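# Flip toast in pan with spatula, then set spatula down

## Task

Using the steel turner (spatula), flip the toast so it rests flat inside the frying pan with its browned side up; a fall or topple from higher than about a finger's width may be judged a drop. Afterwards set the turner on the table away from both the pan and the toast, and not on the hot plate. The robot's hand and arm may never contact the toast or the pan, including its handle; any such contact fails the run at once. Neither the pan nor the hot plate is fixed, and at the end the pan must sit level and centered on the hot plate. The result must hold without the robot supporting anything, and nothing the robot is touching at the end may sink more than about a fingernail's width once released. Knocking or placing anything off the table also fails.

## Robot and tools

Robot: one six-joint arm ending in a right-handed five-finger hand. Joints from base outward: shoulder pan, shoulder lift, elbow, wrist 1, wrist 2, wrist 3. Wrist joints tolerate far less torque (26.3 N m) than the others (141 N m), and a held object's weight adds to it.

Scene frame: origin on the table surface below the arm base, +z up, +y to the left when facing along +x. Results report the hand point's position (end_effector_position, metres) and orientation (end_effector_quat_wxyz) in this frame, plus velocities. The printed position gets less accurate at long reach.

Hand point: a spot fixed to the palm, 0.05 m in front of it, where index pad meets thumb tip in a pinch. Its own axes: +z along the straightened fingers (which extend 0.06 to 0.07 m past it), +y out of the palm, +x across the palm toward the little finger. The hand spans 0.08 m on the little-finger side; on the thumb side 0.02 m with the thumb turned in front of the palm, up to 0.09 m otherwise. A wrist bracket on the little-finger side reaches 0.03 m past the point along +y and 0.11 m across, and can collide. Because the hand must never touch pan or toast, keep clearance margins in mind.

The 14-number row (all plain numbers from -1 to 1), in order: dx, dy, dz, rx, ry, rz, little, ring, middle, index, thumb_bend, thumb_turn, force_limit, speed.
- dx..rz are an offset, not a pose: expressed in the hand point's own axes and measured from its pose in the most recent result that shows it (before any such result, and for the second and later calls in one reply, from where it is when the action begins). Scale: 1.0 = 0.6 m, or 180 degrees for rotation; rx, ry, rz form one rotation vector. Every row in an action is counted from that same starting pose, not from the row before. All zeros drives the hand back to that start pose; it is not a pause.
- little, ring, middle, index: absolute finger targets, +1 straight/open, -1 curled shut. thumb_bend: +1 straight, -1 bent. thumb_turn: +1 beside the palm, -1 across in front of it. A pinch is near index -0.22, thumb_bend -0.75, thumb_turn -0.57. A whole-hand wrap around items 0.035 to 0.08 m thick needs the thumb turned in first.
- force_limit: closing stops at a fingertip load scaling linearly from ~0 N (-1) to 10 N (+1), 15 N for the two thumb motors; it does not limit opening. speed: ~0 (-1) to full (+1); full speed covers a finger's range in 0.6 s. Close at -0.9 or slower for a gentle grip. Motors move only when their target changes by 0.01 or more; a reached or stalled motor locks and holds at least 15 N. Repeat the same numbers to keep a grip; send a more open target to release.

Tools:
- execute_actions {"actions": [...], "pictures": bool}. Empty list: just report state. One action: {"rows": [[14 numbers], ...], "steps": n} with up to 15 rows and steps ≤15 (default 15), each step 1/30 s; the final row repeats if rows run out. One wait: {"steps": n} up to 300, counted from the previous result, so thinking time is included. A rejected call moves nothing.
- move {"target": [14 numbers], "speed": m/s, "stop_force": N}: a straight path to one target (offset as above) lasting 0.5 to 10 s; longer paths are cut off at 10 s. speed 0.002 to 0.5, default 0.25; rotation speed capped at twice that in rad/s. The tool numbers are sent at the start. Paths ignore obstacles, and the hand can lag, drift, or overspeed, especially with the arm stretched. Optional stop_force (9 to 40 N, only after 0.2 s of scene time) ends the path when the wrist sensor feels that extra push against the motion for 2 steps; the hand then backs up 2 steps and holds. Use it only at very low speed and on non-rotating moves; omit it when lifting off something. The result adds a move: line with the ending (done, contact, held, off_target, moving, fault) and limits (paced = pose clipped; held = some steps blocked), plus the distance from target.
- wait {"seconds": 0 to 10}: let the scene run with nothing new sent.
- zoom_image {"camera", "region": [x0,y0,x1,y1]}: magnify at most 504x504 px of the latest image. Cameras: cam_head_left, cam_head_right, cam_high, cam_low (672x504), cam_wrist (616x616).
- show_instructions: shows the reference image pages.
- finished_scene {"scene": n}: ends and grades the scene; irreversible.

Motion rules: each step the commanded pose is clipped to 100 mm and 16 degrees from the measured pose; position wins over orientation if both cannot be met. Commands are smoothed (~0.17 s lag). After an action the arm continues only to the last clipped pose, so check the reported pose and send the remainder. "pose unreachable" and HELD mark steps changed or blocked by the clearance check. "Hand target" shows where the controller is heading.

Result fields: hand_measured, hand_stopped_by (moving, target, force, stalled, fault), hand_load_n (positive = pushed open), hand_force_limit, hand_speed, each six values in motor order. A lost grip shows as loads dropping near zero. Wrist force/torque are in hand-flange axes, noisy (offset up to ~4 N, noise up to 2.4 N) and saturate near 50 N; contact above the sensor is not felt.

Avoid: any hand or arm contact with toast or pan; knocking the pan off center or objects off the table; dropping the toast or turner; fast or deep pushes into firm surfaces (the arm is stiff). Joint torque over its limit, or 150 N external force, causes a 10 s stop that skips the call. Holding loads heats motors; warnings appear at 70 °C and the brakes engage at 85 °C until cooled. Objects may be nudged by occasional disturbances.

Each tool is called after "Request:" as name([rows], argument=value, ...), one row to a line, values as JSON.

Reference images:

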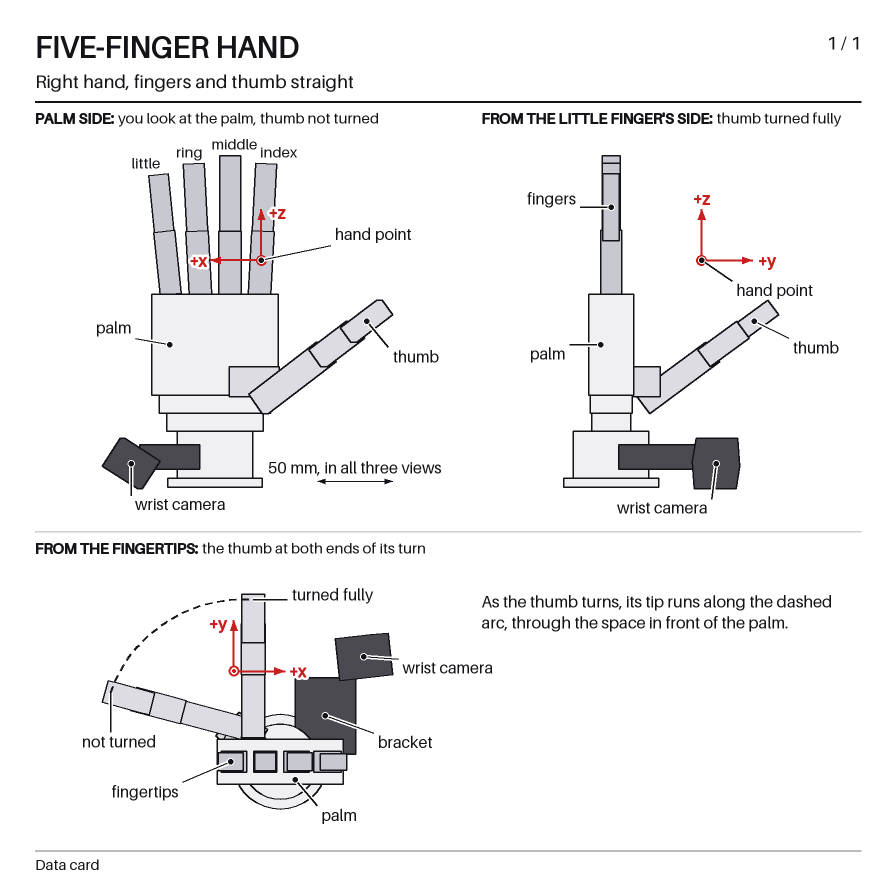

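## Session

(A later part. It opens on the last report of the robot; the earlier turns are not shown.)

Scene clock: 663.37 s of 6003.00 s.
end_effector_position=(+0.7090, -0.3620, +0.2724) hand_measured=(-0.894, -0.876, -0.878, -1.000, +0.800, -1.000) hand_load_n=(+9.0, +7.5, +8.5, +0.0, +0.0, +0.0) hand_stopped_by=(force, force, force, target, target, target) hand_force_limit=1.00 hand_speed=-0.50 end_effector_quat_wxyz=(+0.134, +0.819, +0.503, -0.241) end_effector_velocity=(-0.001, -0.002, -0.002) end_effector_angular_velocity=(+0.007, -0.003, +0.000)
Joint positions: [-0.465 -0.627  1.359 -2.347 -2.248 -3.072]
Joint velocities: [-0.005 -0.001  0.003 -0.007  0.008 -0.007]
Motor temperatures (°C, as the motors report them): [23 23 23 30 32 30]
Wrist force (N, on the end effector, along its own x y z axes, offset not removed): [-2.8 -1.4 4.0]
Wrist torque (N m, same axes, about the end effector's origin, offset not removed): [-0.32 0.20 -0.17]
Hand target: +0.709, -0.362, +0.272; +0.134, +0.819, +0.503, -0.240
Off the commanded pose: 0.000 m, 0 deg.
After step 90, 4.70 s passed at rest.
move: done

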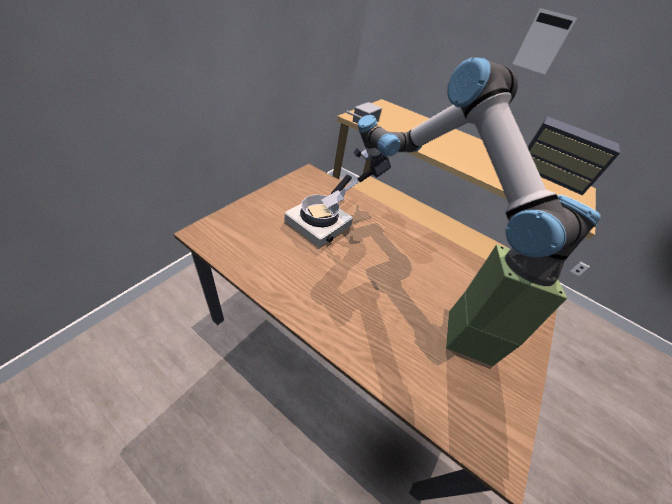

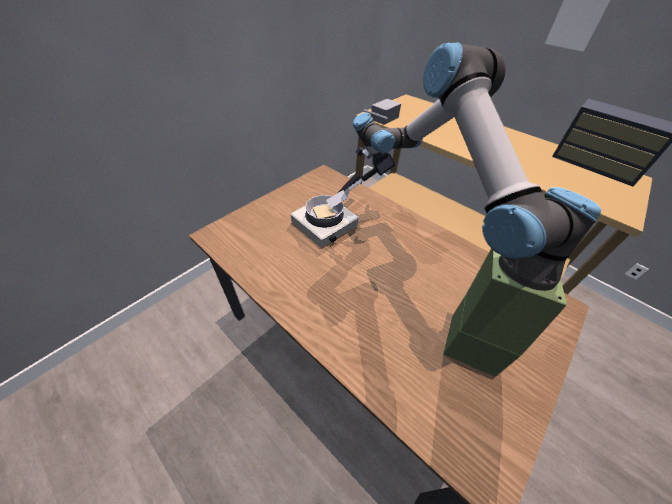

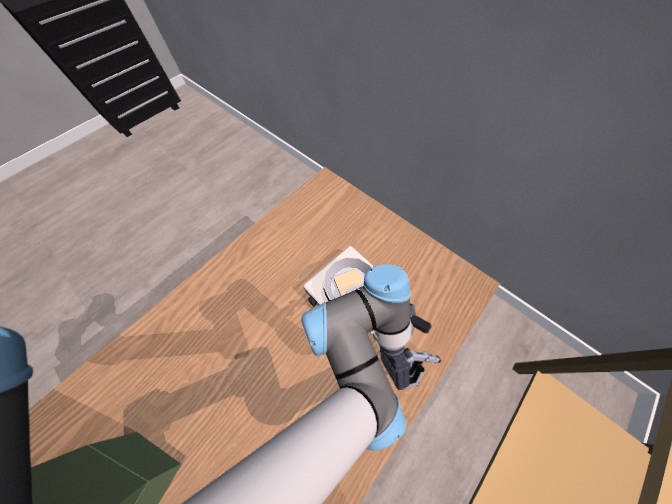

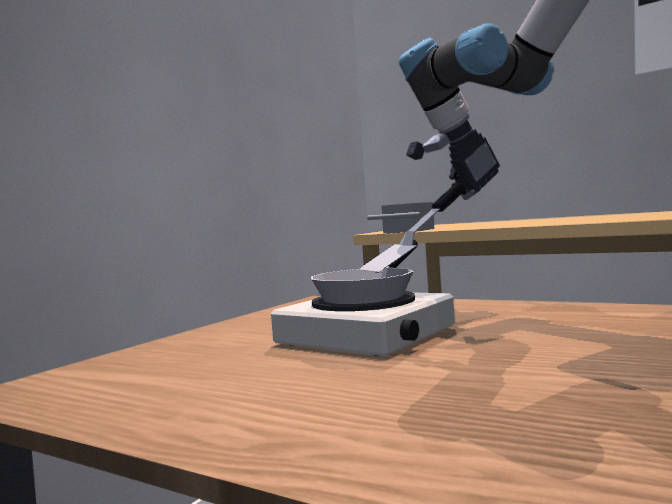

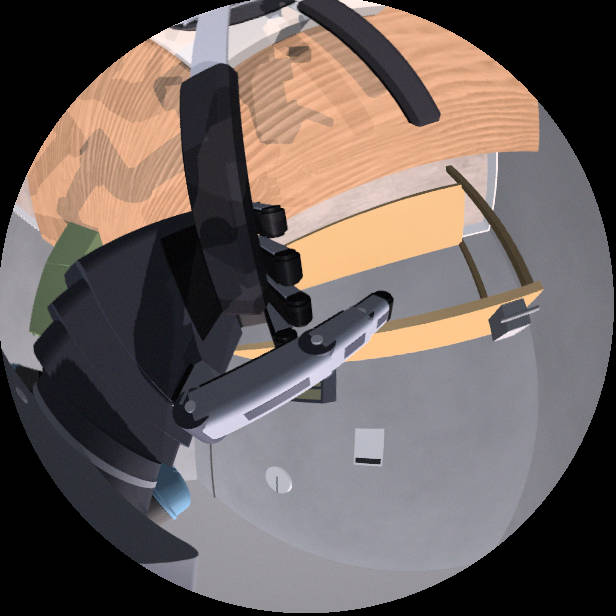

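Request:
move(target=[0.0297,0,-0.1817,0,-0.1111,0,-1,-1,-1,-1,0.8,-1,1,-0.5], speed=0.12)

Request:
zoom_image(camera="cam_head_left", region=[285,170,355,240])

Request:
zoom_image(camera="cam_low", region=[300,170,480,320])

Scene clock: 708.87 s of 6003.00 s.
end_effector_position=(+0.7440, -0.2982, +0.3554) hand_measured=(-0.894, -0.876, -0.878, -1.000, +0.800, -1.000) hand_load_n=(+9.0, +7.5, +8.5, +0.0, +0.0, +0.0) hand_stopped_by=(force, force, force, target, target, target) hand_force_limit=1.00 hand_speed=-0.50 end_effector_quat_wxyz=(+0.220, +0.765, +0.473, -0.378) end_effector_velocity=(+0.001, +0.001, +0.002) end_effector_angular_velocity=(-0.009, +0.009, -0.005)
Joint positions: [-0.293 -0.59   1.174 -1.884 -2.571 -2.718]
Joint velocities: [ 0.004  0.005 -0.017  0.038 -0.007  0.025]
Motor temperatures (°C, as the motors report them): [23 23 23 30 32 30]
Wrist force (N, on the end effector, along its own x y z axes, offset not removed): [0.1 0.7 5.7]
Wrist torque (N m, same axes, about the end effector's origin, offset not removed): [-0.14 -0.21 -0.01]
Hand target: +0.744, -0.298, +0.356; +0.220, +0.765, +0.472, -0.379
Off the commanded pose: 0.000 m, 0 deg.
After step 90, 40.57 s passed at rest.
move: done

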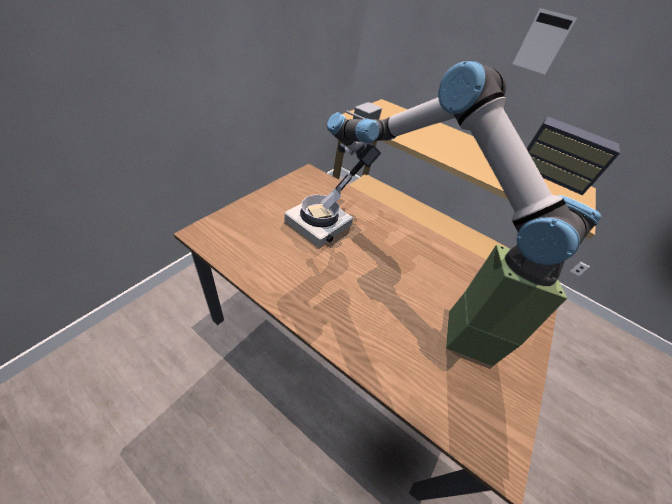

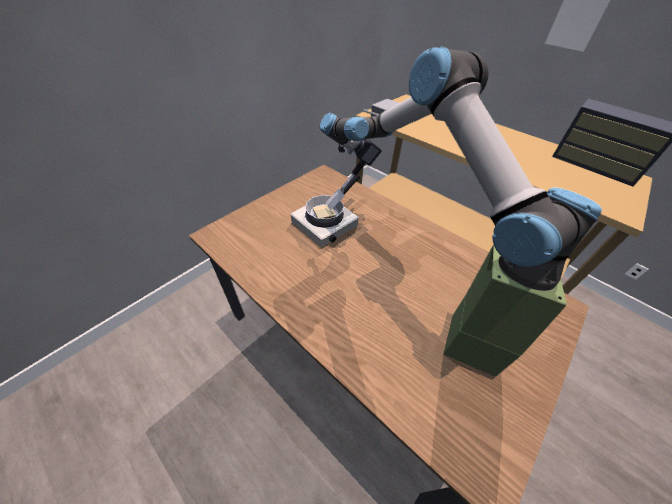

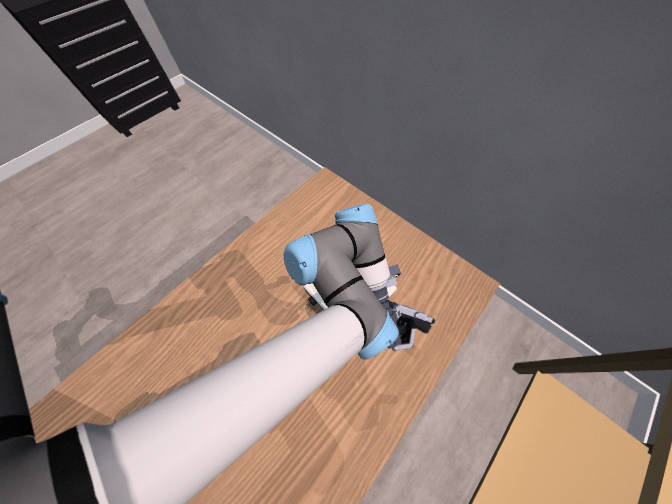

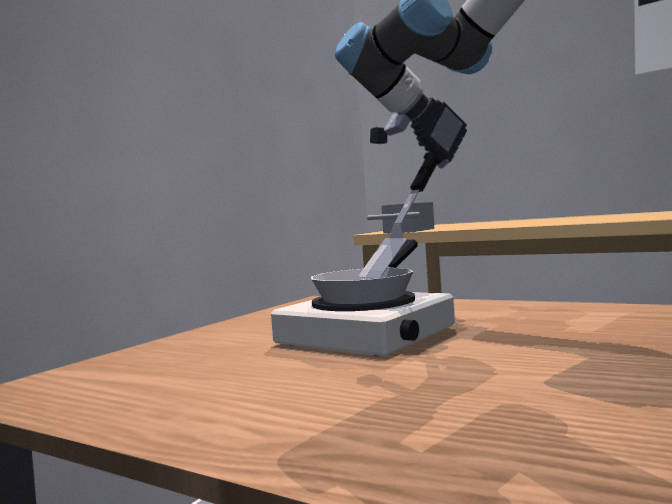

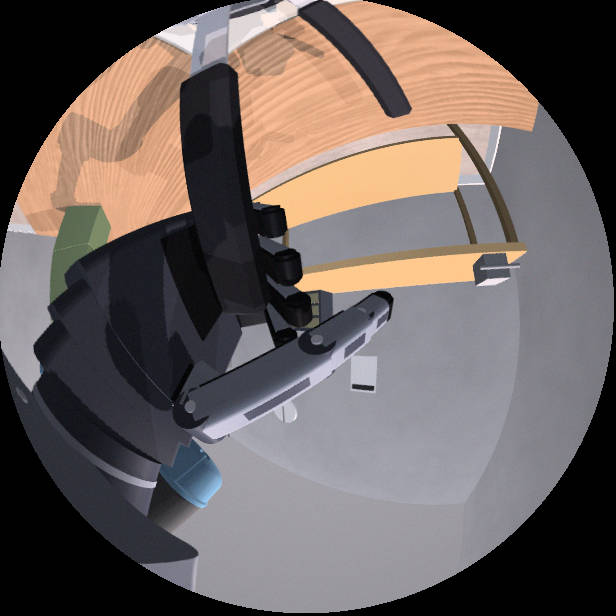

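Region (285, 170, 355, 240) of cam_head_left's 672x504 image, scaled by 7.200, with more detail than that image has.

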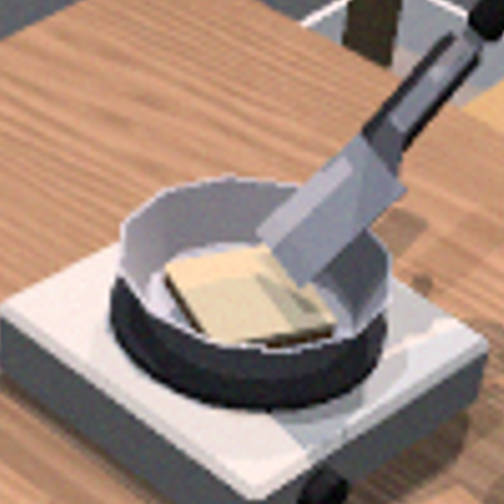

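Region (300, 170, 480, 320) of cam_low's 672x504 image, scaled by 2.800, with more detail than that image has.

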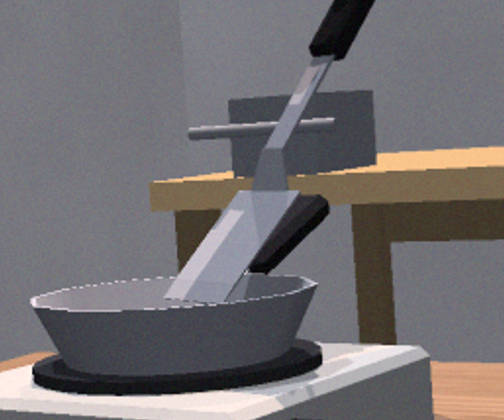

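Request:
move(target=[0.022,0,0.0172,0,0,0,-1,-1,-1,-1,0.8,-1,1,-0.5], speed=0.03)

Request:
move(target=[0.0154,0,-0.0197,0,0,0,-1,-1,-1,-1,0.8,-1,1,-0.5], speed=0.03)

Request:
zoom_image(camera="cam_head_left", region=[285,170,355,240])

Scene clock: 726.73 s of 6003.00 s.
end_effector_position=(+0.7437, -0.2980, +0.3389) hand_measured=(-0.894, -0.876, -0.878, -1.000, +0.800, -1.000) hand_load_n=(+9.0, +7.5, +8.5, +0.0, +0.0, +0.0) hand_stopped_by=(force, force, force, target, target, target) hand_force_limit=1.00 hand_speed=-0.50 end_effector_quat_wxyz=(+0.220, +0.765, +0.473, -0.378) end_effector_velocity=(-0.000, -0.000, -0.002) end_effector_angular_velocity=(-0.000, +0.000, -0.000)
Joint positions: [-0.296 -0.565  1.173 -1.912 -2.572 -2.723]
Joint velocities: [-0.001  0.003  0.    -0.004 -0.    -0.001]
Motor temperatures (°C, as the motors report them): [23 23 23 30 32 30]
Wrist force (N, on the end effector, along its own x y z axes, offset not removed): [-3.8 0.0 5.4]
Wrist torque (N m, same axes, about the end effector's origin, offset not removed): [-0.30 0.46 -0.43]
Hand target: +0.744, -0.298, +0.339; +0.220, +0.765, +0.473, -0.378
Off the commanded pose: 0.000 m, 0 deg.
After step 90, 13.93 s passed at rest.
move: done

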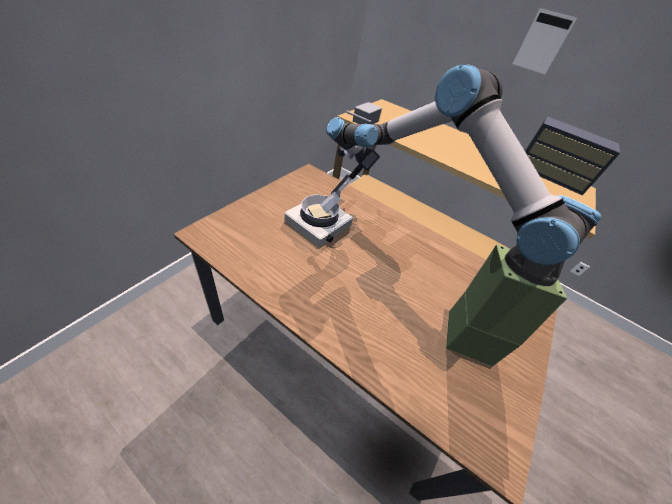

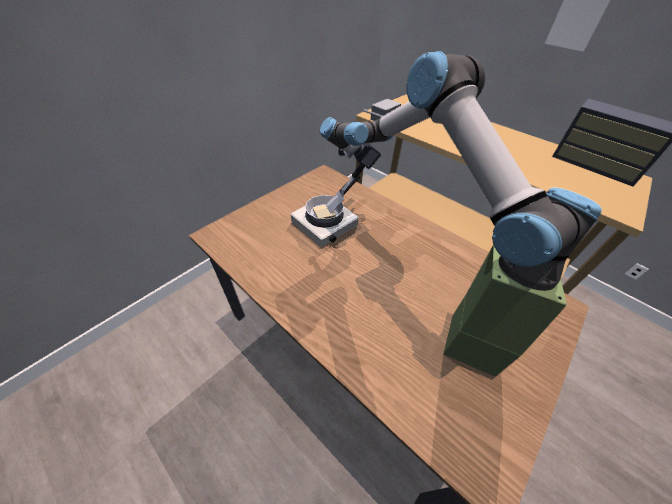

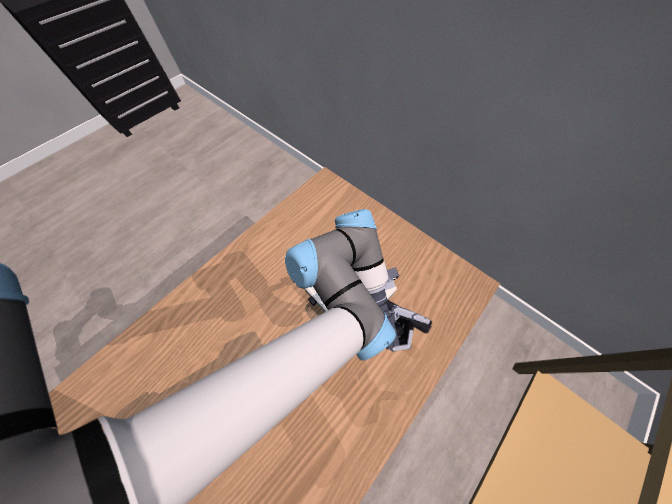

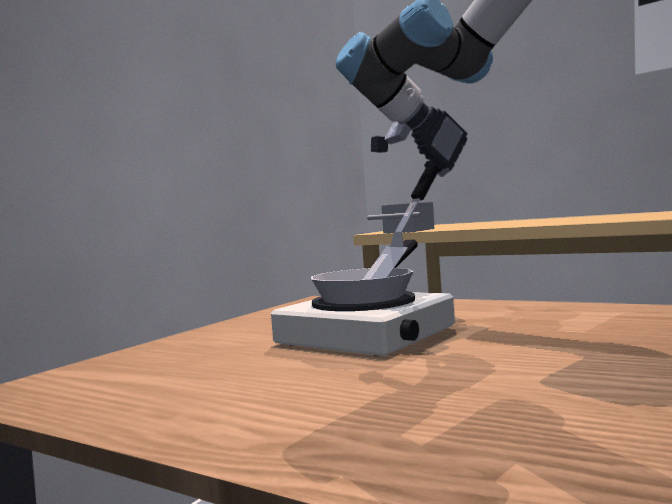

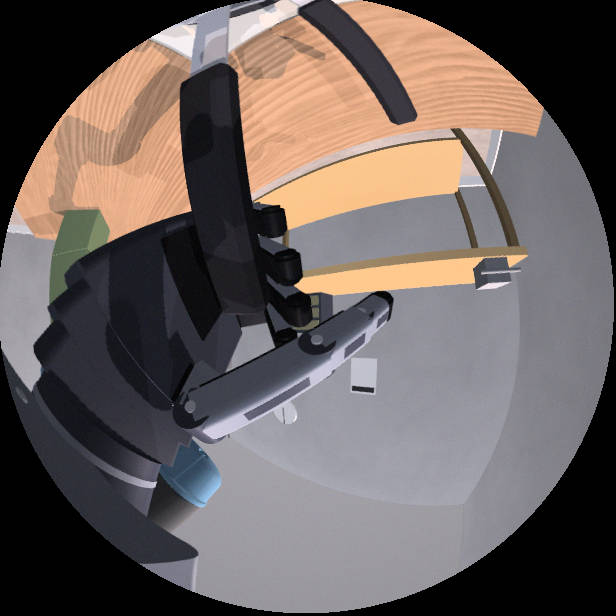

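Scene clock: 727.60 s of 6003.00 s.
end_effector_position=(+0.7504, -0.2849, +0.3389) hand_measured=(-0.894, -0.876, -0.878, -1.000, +0.800, -1.000) hand_load_n=(+9.0, +7.5, +8.5, +0.0, +0.0, +0.0) hand_stopped_by=(force, force, force, target, target, target) hand_force_limit=1.00 hand_speed=-0.50 end_effector_quat_wxyz=(+0.220, +0.765, +0.473, -0.378) end_effector_velocity=(+0.001, +0.002, +0.000) end_effector_angular_velocity=(-0.000, +0.000, -0.000)
Joint positions: [-0.277 -0.553  1.143 -1.868 -2.567 -2.691]
Joint velocities: [ 0.003  0.002 -0.006  0.008  0.001  0.005]
Motor temperatures (°C, as the motors report them): [23 23 23 30 32 30]
Wrist force (N, on the end effector, along its own x y z axes, offset not removed): [2.9 -2.0 2.5]
Wrist torque (N m, same axes, about the end effector's origin, offset not removed): [-0.48 -0.55 0.14]
Hand target: +0.751, -0.285, +0.339; +0.220, +0.765, +0.473, -0.378
Off the commanded pose: 0.000 m, 0 deg.
move: done

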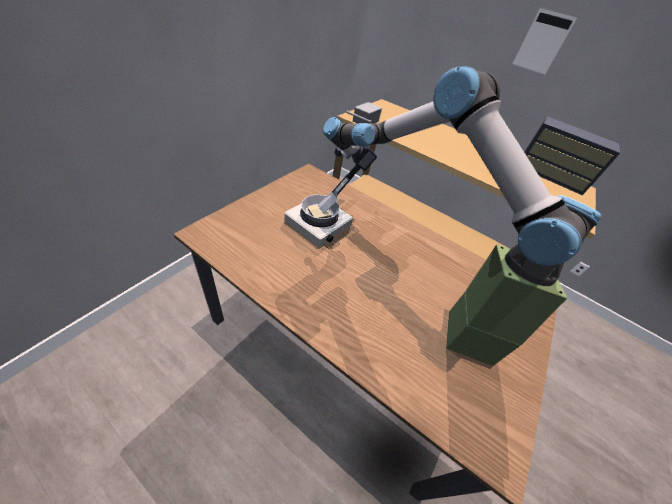

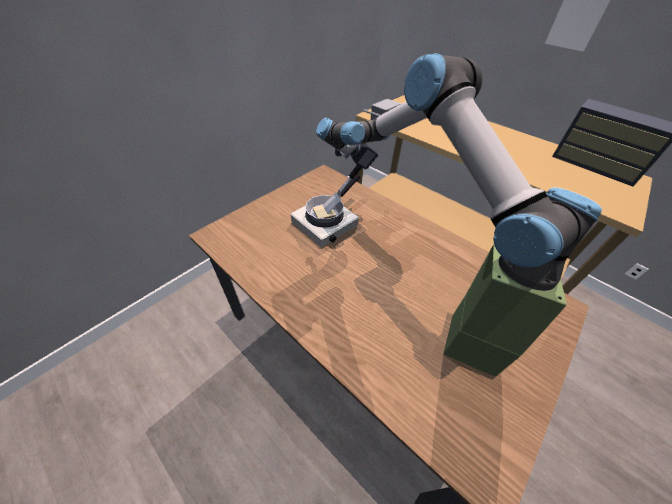

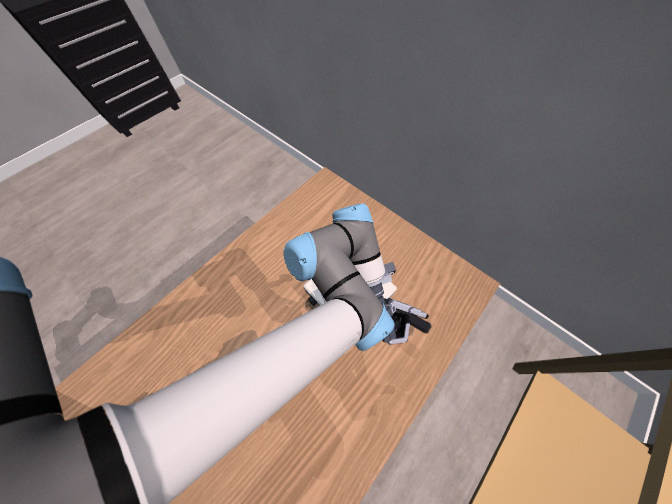

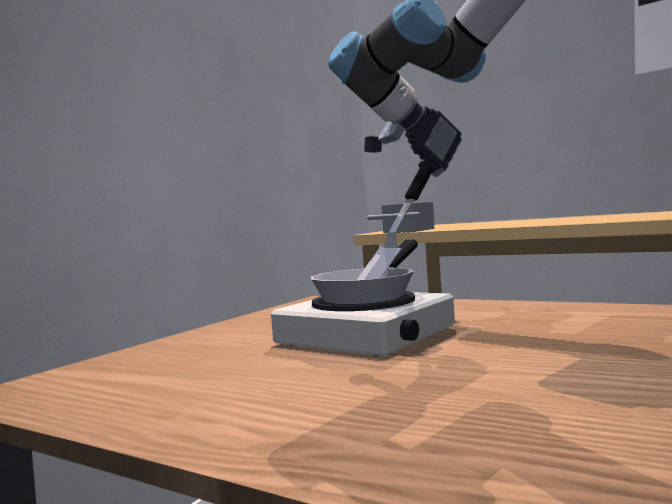

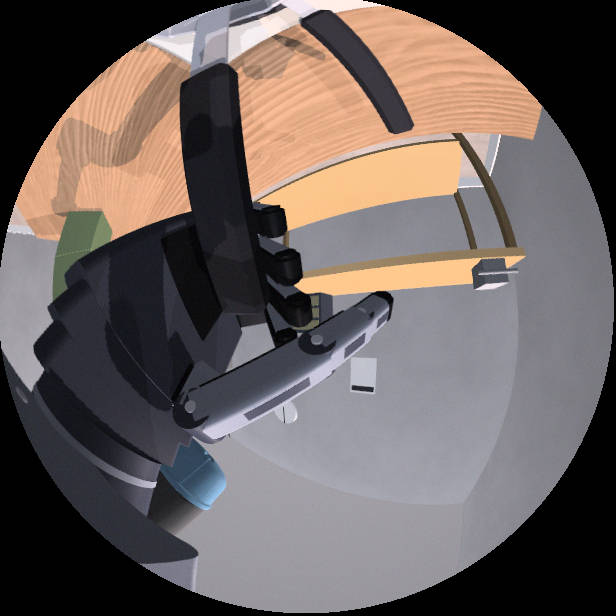

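Region (285, 170, 355, 240) of cam_head_left's 672x504 image, scaled by 7.200, with more detail than that image has.

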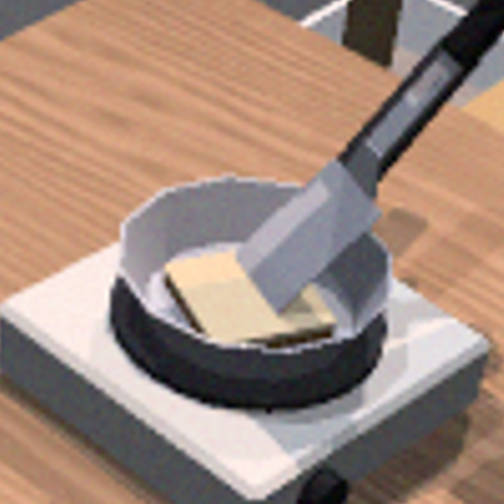

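Request:
execute_actions([
  {"rows":[[0.002,0,0.0015,0,0,0,-1,-1,-1,-1,0.8,-1,1,-0.5],[0.004,0,0.003,0,0,0,-1,-1,-1,-1,0.8,-1,1,-0.5]],"steps":15},
], pictures=false)

Scene clock: 733.00 s of 6003.00 s.
end_effector_position=(+0.7504, -0.2848, +0.3360) hand_measured=(-0.894, -0.876, -0.878, -1.000, +0.800, -1.000) hand_load_n=(+7.5, +7.5, +10.0, +0.0, +0.0, +0.0) hand_stopped_by=(force, force, force, target, target, target) hand_force_limit=1.00 hand_speed=-0.50 end_effector_quat_wxyz=(+0.220, +0.765, +0.473, -0.378) end_effector_velocity=(-0.000, -0.000, -0.001) end_effector_angular_velocity=(-0.000, +0.001, +0.000)
Joint positions: [-0.278 -0.548  1.143 -1.872 -2.567 -2.692]
Joint velocities: [-0.001  0.001  0.    -0.001 -0.001 -0.001]
Motor temperatures (°C, as the motors report them): [23 23 23 30 32 30]
Wrist force (N, on the end effector, along its own x y z axes, offset not removed): [-4.8 0.1 1.8]
Wrist torque (N m, same axes, about the end effector's origin, offset not removed): [-0.05 0.72 -0.32]
Hand target: +0.750, -0.285, +0.336; +0.220, +0.765, +0.473, -0.378
Off the commanded pose: 0.000 m, 0 deg.
Steps of this call (steps 1 to 90: nothing new was sent; then 1.90 s passed at rest; steps 91 to 105: all 15 steps of this action). Readings (end_effector_position | what the end effector reports):
91: (+0.7505, -0.2846, +0.3389) | hand_measured=(-0.894, -0.876, -0.878, -1.000, +0.800, -1.000) hand_load_n=(+9.0, +7.5, +8.5, +0.0, +0.0, +0.0) hand_stopped_by=(force, force, force, target, target, target) hand_force_limit=1.00 hand_speed=-0.50
92: (+0.7505, -0.2846, +0.3387) | hand_measured=(-0.894, -0.876, -0.878, -1.000, +0.800, -1.000) hand_load_n=(+9.0, +7.5, +8.5, +0.0, +0.0, +0.0) hand_stopped_by=(force, force, force, target, target, target) hand_force_limit=1.00 hand_speed=-0.50
94: (+0.7505, -0.2845, +0.3377) | hand_measured=(-0.894, -0.876, -0.878, -1.000, +0.800, -1.000) hand_load_n=(+9.0, +7.5, +8.5, +0.0, +0.0, +0.0) hand_stopped_by=(force, force, force, target, target, target) hand_force_limit=1.00 hand_speed=-0.50
98: (+0.7505, -0.2847, +0.3365) | hand_measured=(-0.894, -0.876, -0.878, -1.000, +0.800, -1.000) hand_load_n=(+8.0, +7.5, +9.5, +0.0, +0.0, +0.0) hand_stopped_by=(force, force, force, target, target, target) hand_force_limit=1.00 hand_speed=-0.50
105: the state above

Request:
move(target=[0.0137,0,-0.0183,0,0,0,-1,-1,-1,-1,0.8,-1,1,-0.5], speed=0.03)

Request:
zoom_image(camera="cam_head_left", region=[285,170,355,240])

Scene clock: 741.20 s of 6003.00 s.
end_effector_position=(+0.7565, -0.2729, +0.3363) hand_measured=(-0.894, -0.876, -0.878, -1.000, +0.800, -1.000) hand_load_n=(+8.0, +7.5, +9.5, +0.0, +0.0, +0.0) hand_stopped_by=(force, force, force, target, target, target) hand_force_limit=1.00 hand_speed=-0.50 end_effector_quat_wxyz=(+0.220, +0.765, +0.473, -0.378) end_effector_velocity=(+0.001, +0.002, +0.000) end_effector_angular_velocity=(-0.001, +0.000, -0.001)
Joint positions: [-0.261 -0.536  1.114 -1.832 -2.562 -2.663]
Joint velocities: [ 0.003  0.003 -0.007  0.01   0.     0.007]
Motor temperatures (°C, as the motors report them): [23 24 23 30 32 30]
Wrist force (N, on the end effector, along its own x y z axes, offset not removed): [-7.9 -1.1 1.2]
Wrist torque (N m, same axes, about the end effector's origin, offset not removed): [-0.15 0.90 -0.60]
Hand target: +0.757, -0.273, +0.336; +0.220, +0.765, +0.473, -0.378
Off the commanded pose: 0.000 m, 0 deg.
After step 90, 4.40 s passed at rest.
move: done

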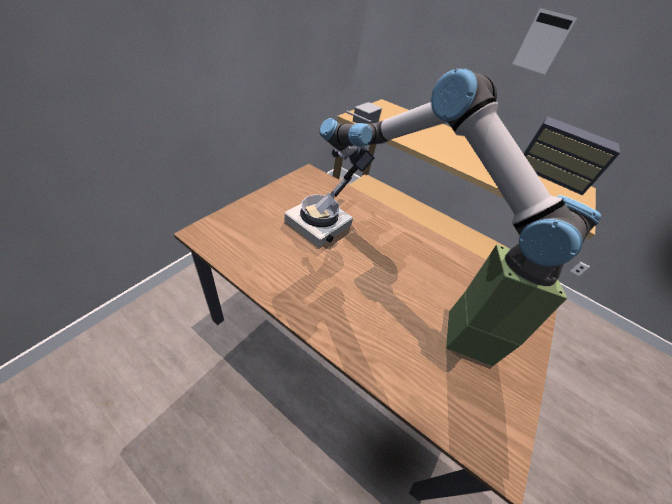

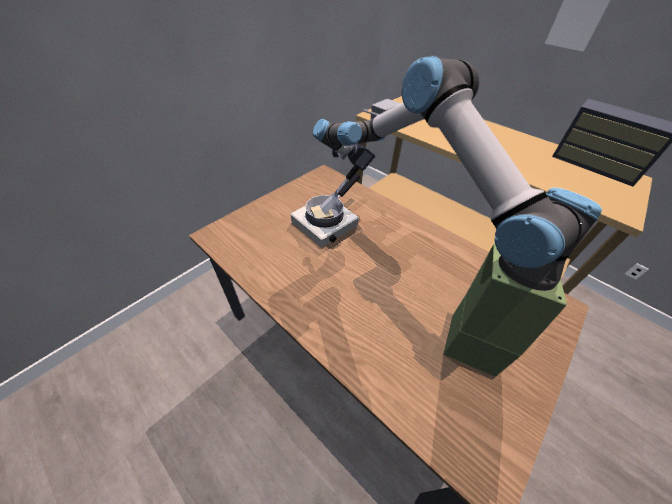

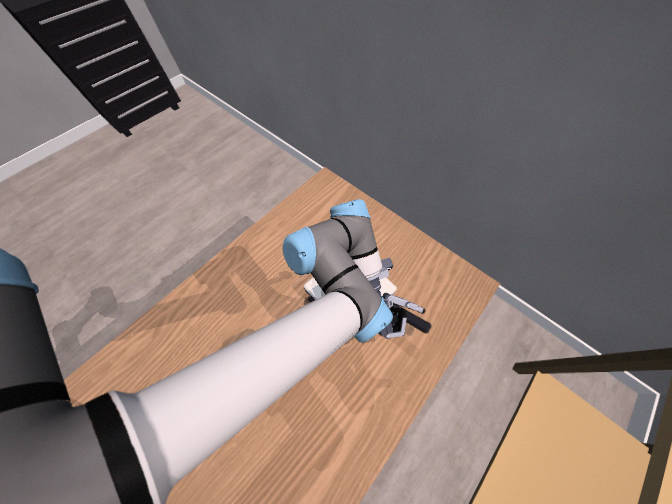

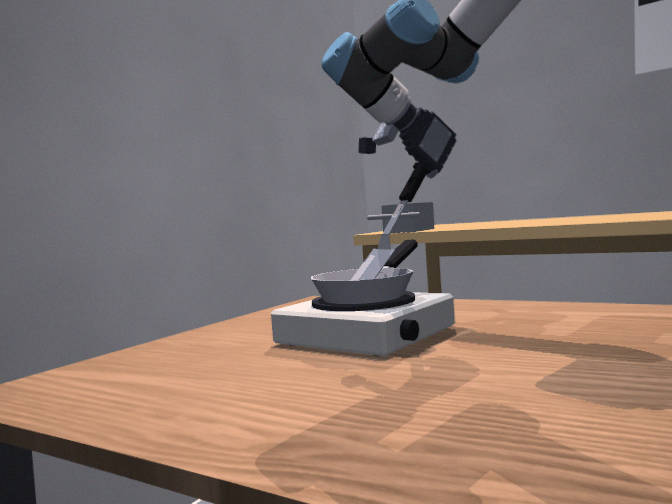

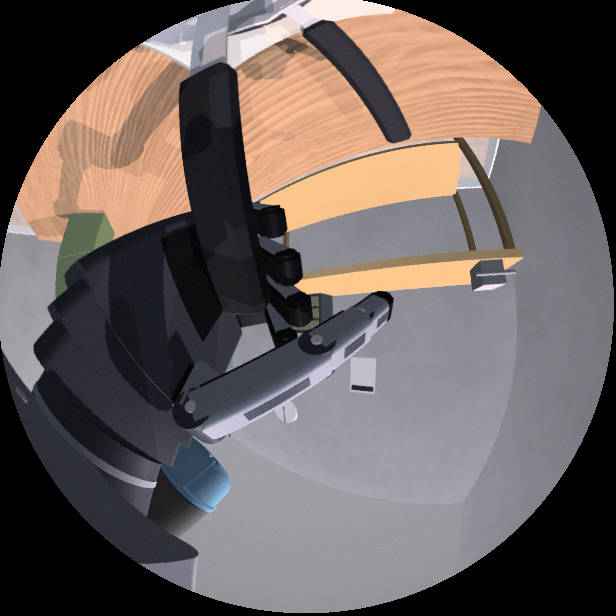

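Region (285, 170, 355, 240) of cam_head_left's 672x504 image, scaled by 7.200, with more detail than that image has.

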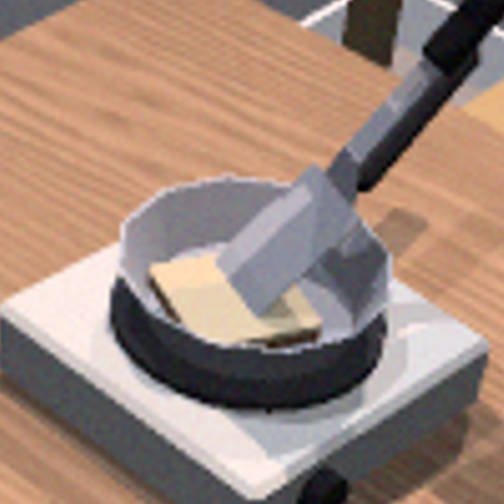

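Request:
execute_actions([
  {"rows":[[-0.003,0,-0.002,0,0,0,-1,-1,-1,-1,0.8,-1,1,-0.5],[-0.0053,0,-0.0041,0,0,0,-1,-1,-1,-1,0.8,-1,1,-0.5]],"steps":10},
], pictures=false)

Request:
move(target=[-0.047,-0.008,0.060,0,0,0,-1,-1,-1,-1,0.8,-1,1,-0.5], speed=0.06)

Request:
zoom_image(camera="cam_head_left", region=[285,170,355,240])

Scene clock: 750.40 s of 6003.00 s.
end_effector_position=(+0.7566, -0.2729, +0.3398) hand_measured=(-0.894, -0.876, -0.878, -1.000, +0.800, -1.000) hand_load_n=(+9.0, +7.5, +8.5, +0.0, +0.0, +0.0) hand_stopped_by=(force, force, force, target, target, target) hand_force_limit=1.00 hand_speed=-0.50 end_effector_quat_wxyz=(+0.220, +0.765, +0.473, -0.378) end_effector_velocity=(+0.000, -0.000, +0.004) end_effector_angular_velocity=(-0.001, -0.001, +0.000)
Joint positions: [-0.261 -0.541  1.114 -1.826 -2.561 -2.662]
Joint velocities: [ 0.001 -0.006  0.001  0.005 -0.001  0.001]
Motor temperatures (°C, as the motors report them): [23 24 23 30 32 30]
Wrist force (N, on the end effector, along its own x y z axes, offset not removed): [1.4 0.2 3.6]
Wrist torque (N m, same axes, about the end effector's origin, offset not removed): [-0.13 -0.26 -0.01]
Hand target: +0.757, -0.273, +0.340; +0.220, +0.765, +0.473, -0.378
Off the commanded pose: 0.001 m, 0 deg.
Steps of this call (steps 1 to 90: nothing new was sent; then 5.87 s passed at rest; steps 91 to 100: all 10 steps of this action). Readings (end_effector_position | what the end effector reports):
91: (+0.7567, -0.2726, +0.3363) | hand_measured=(-0.894, -0.876, -0.878, -1.000, +0.800, -1.000) hand_load_n=(+8.0, +7.5, +9.5, +0.0, +0.0, +0.0) hand_stopped_by=(force, force, force, target, target, target) hand_force_limit=1.00 hand_speed=-0.50
92: (+0.7567, -0.2726, +0.3366) | hand_measured=(-0.894, -0.876, -0.878, -1.000, +0.800, -1.000) hand_load_n=(+8.0, +7.5, +9.5, +0.0, +0.0, +0.0) hand_stopped_by=(force, force, force, target, target, target) hand_force_limit=1.00 hand_speed=-0.50
94: (+0.7567, -0.2727, +0.3378) | hand_measured=(-0.894, -0.876, -0.878, -1.000, +0.800, -1.000) hand_load_n=(+8.0, +7.5, +9.0, +0.0, +0.0, +0.0) hand_stopped_by=(force, force, force, target, target, target) hand_force_limit=1.00 hand_speed=-0.50
98: (+0.7566, -0.2728, +0.3395) | hand_measured=(-0.894, -0.876, -0.878, -1.000, +0.800, -1.000) hand_load_n=(+9.0, +7.5, +8.5, +0.0, +0.0, +0.0) hand_stopped_by=(force, force, force, target, target, target) hand_force_limit=1.00 hand_speed=-0.50
100: the state above

Scene clock: 751.83 s of 6003.00 s.
end_effector_position=(+0.7316, -0.3112, +0.3403) hand_measured=(-0.894, -0.876, -0.878, -1.000, +0.800, -1.000) hand_load_n=(+9.0, +7.5, +8.5, +0.0, +0.0, +0.0) hand_stopped_by=(force, force, force, target, target, target) hand_force_limit=1.00 hand_speed=-0.50 end_effector_quat_wxyz=(+0.220, +0.765, +0.473, -0.378) end_effector_velocity=(-0.001, -0.002, +0.000) end_effector_angular_velocity=(+0.001, -0.002, +0.000)
Joint positions: [-0.316 -0.59   1.225 -1.97  -2.577 -2.759]
Joint velocities: [-0.003 -0.003  0.007 -0.012  0.    -0.008]
Motor temperatures (°C, as the motors report them): [23 24 23 30 32 30]
Wrist force (N, on the end effector, along its own x y z axes, offset not removed): [1.9 2.3 3.5]
Wrist torque (N m, same axes, about the end effector's origin, offset not removed): [0.23 -0.31 0.04]
Hand target: +0.731, -0.311, +0.340; +0.220, +0.765, +0.473, -0.378
Off the commanded pose: 0.000 m, 0 deg.
move: done

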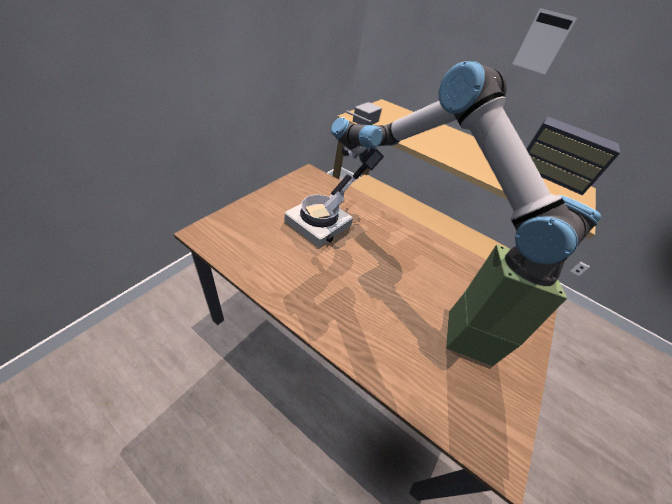

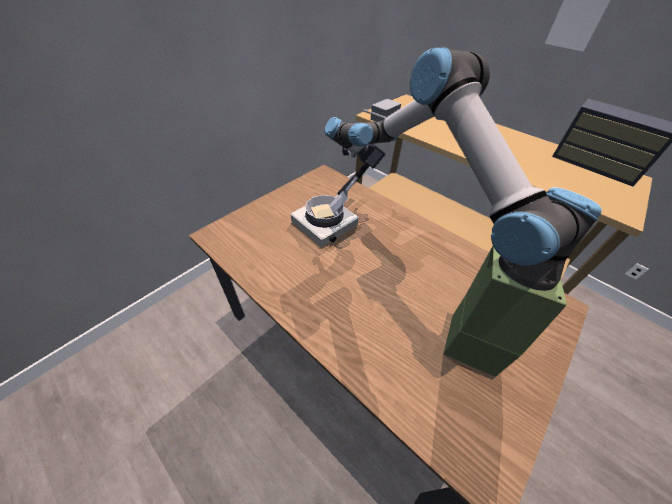

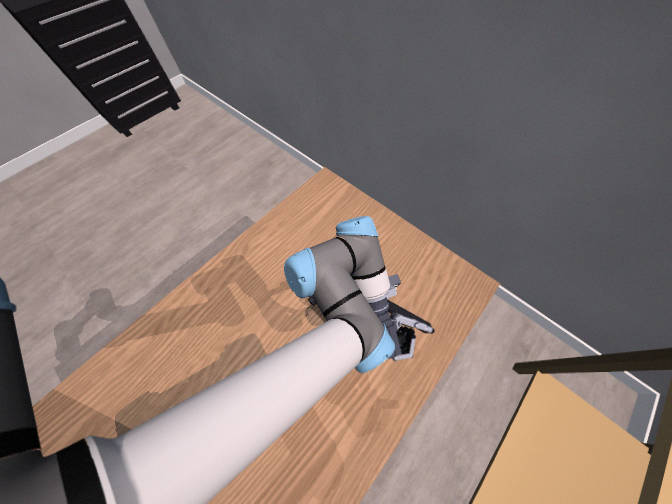

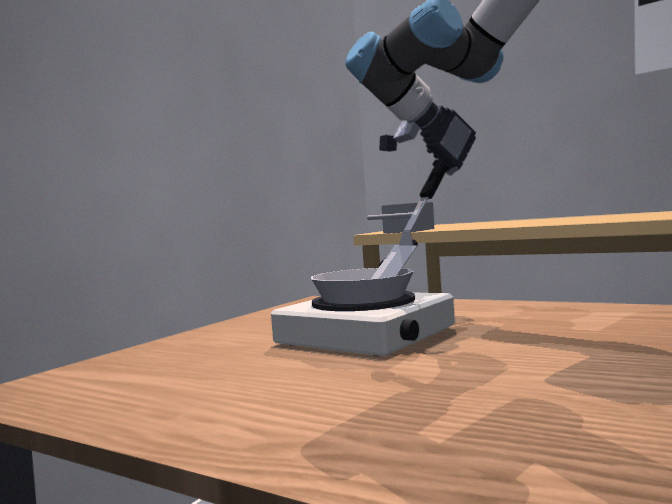

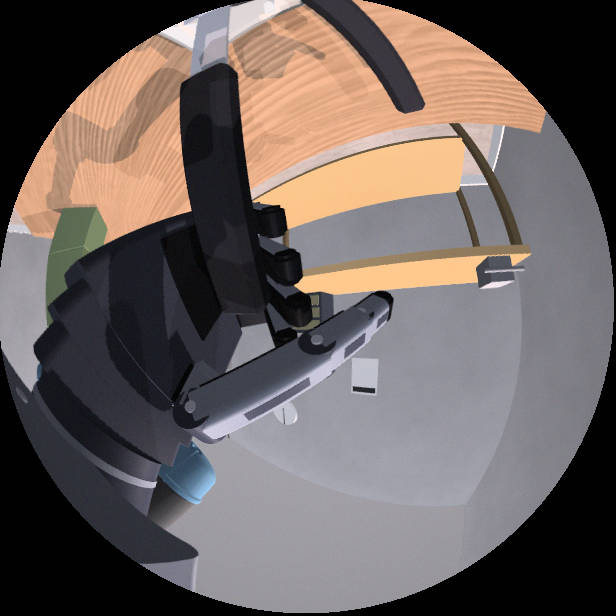

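Region (285, 170, 355, 240) of cam_head_left's 672x504 image, scaled by 7.200, with more detail than that image has.

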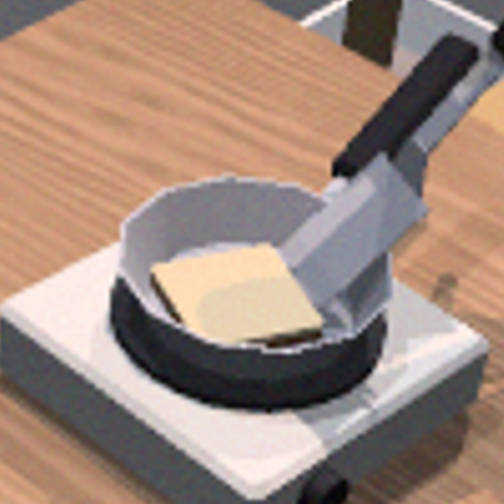

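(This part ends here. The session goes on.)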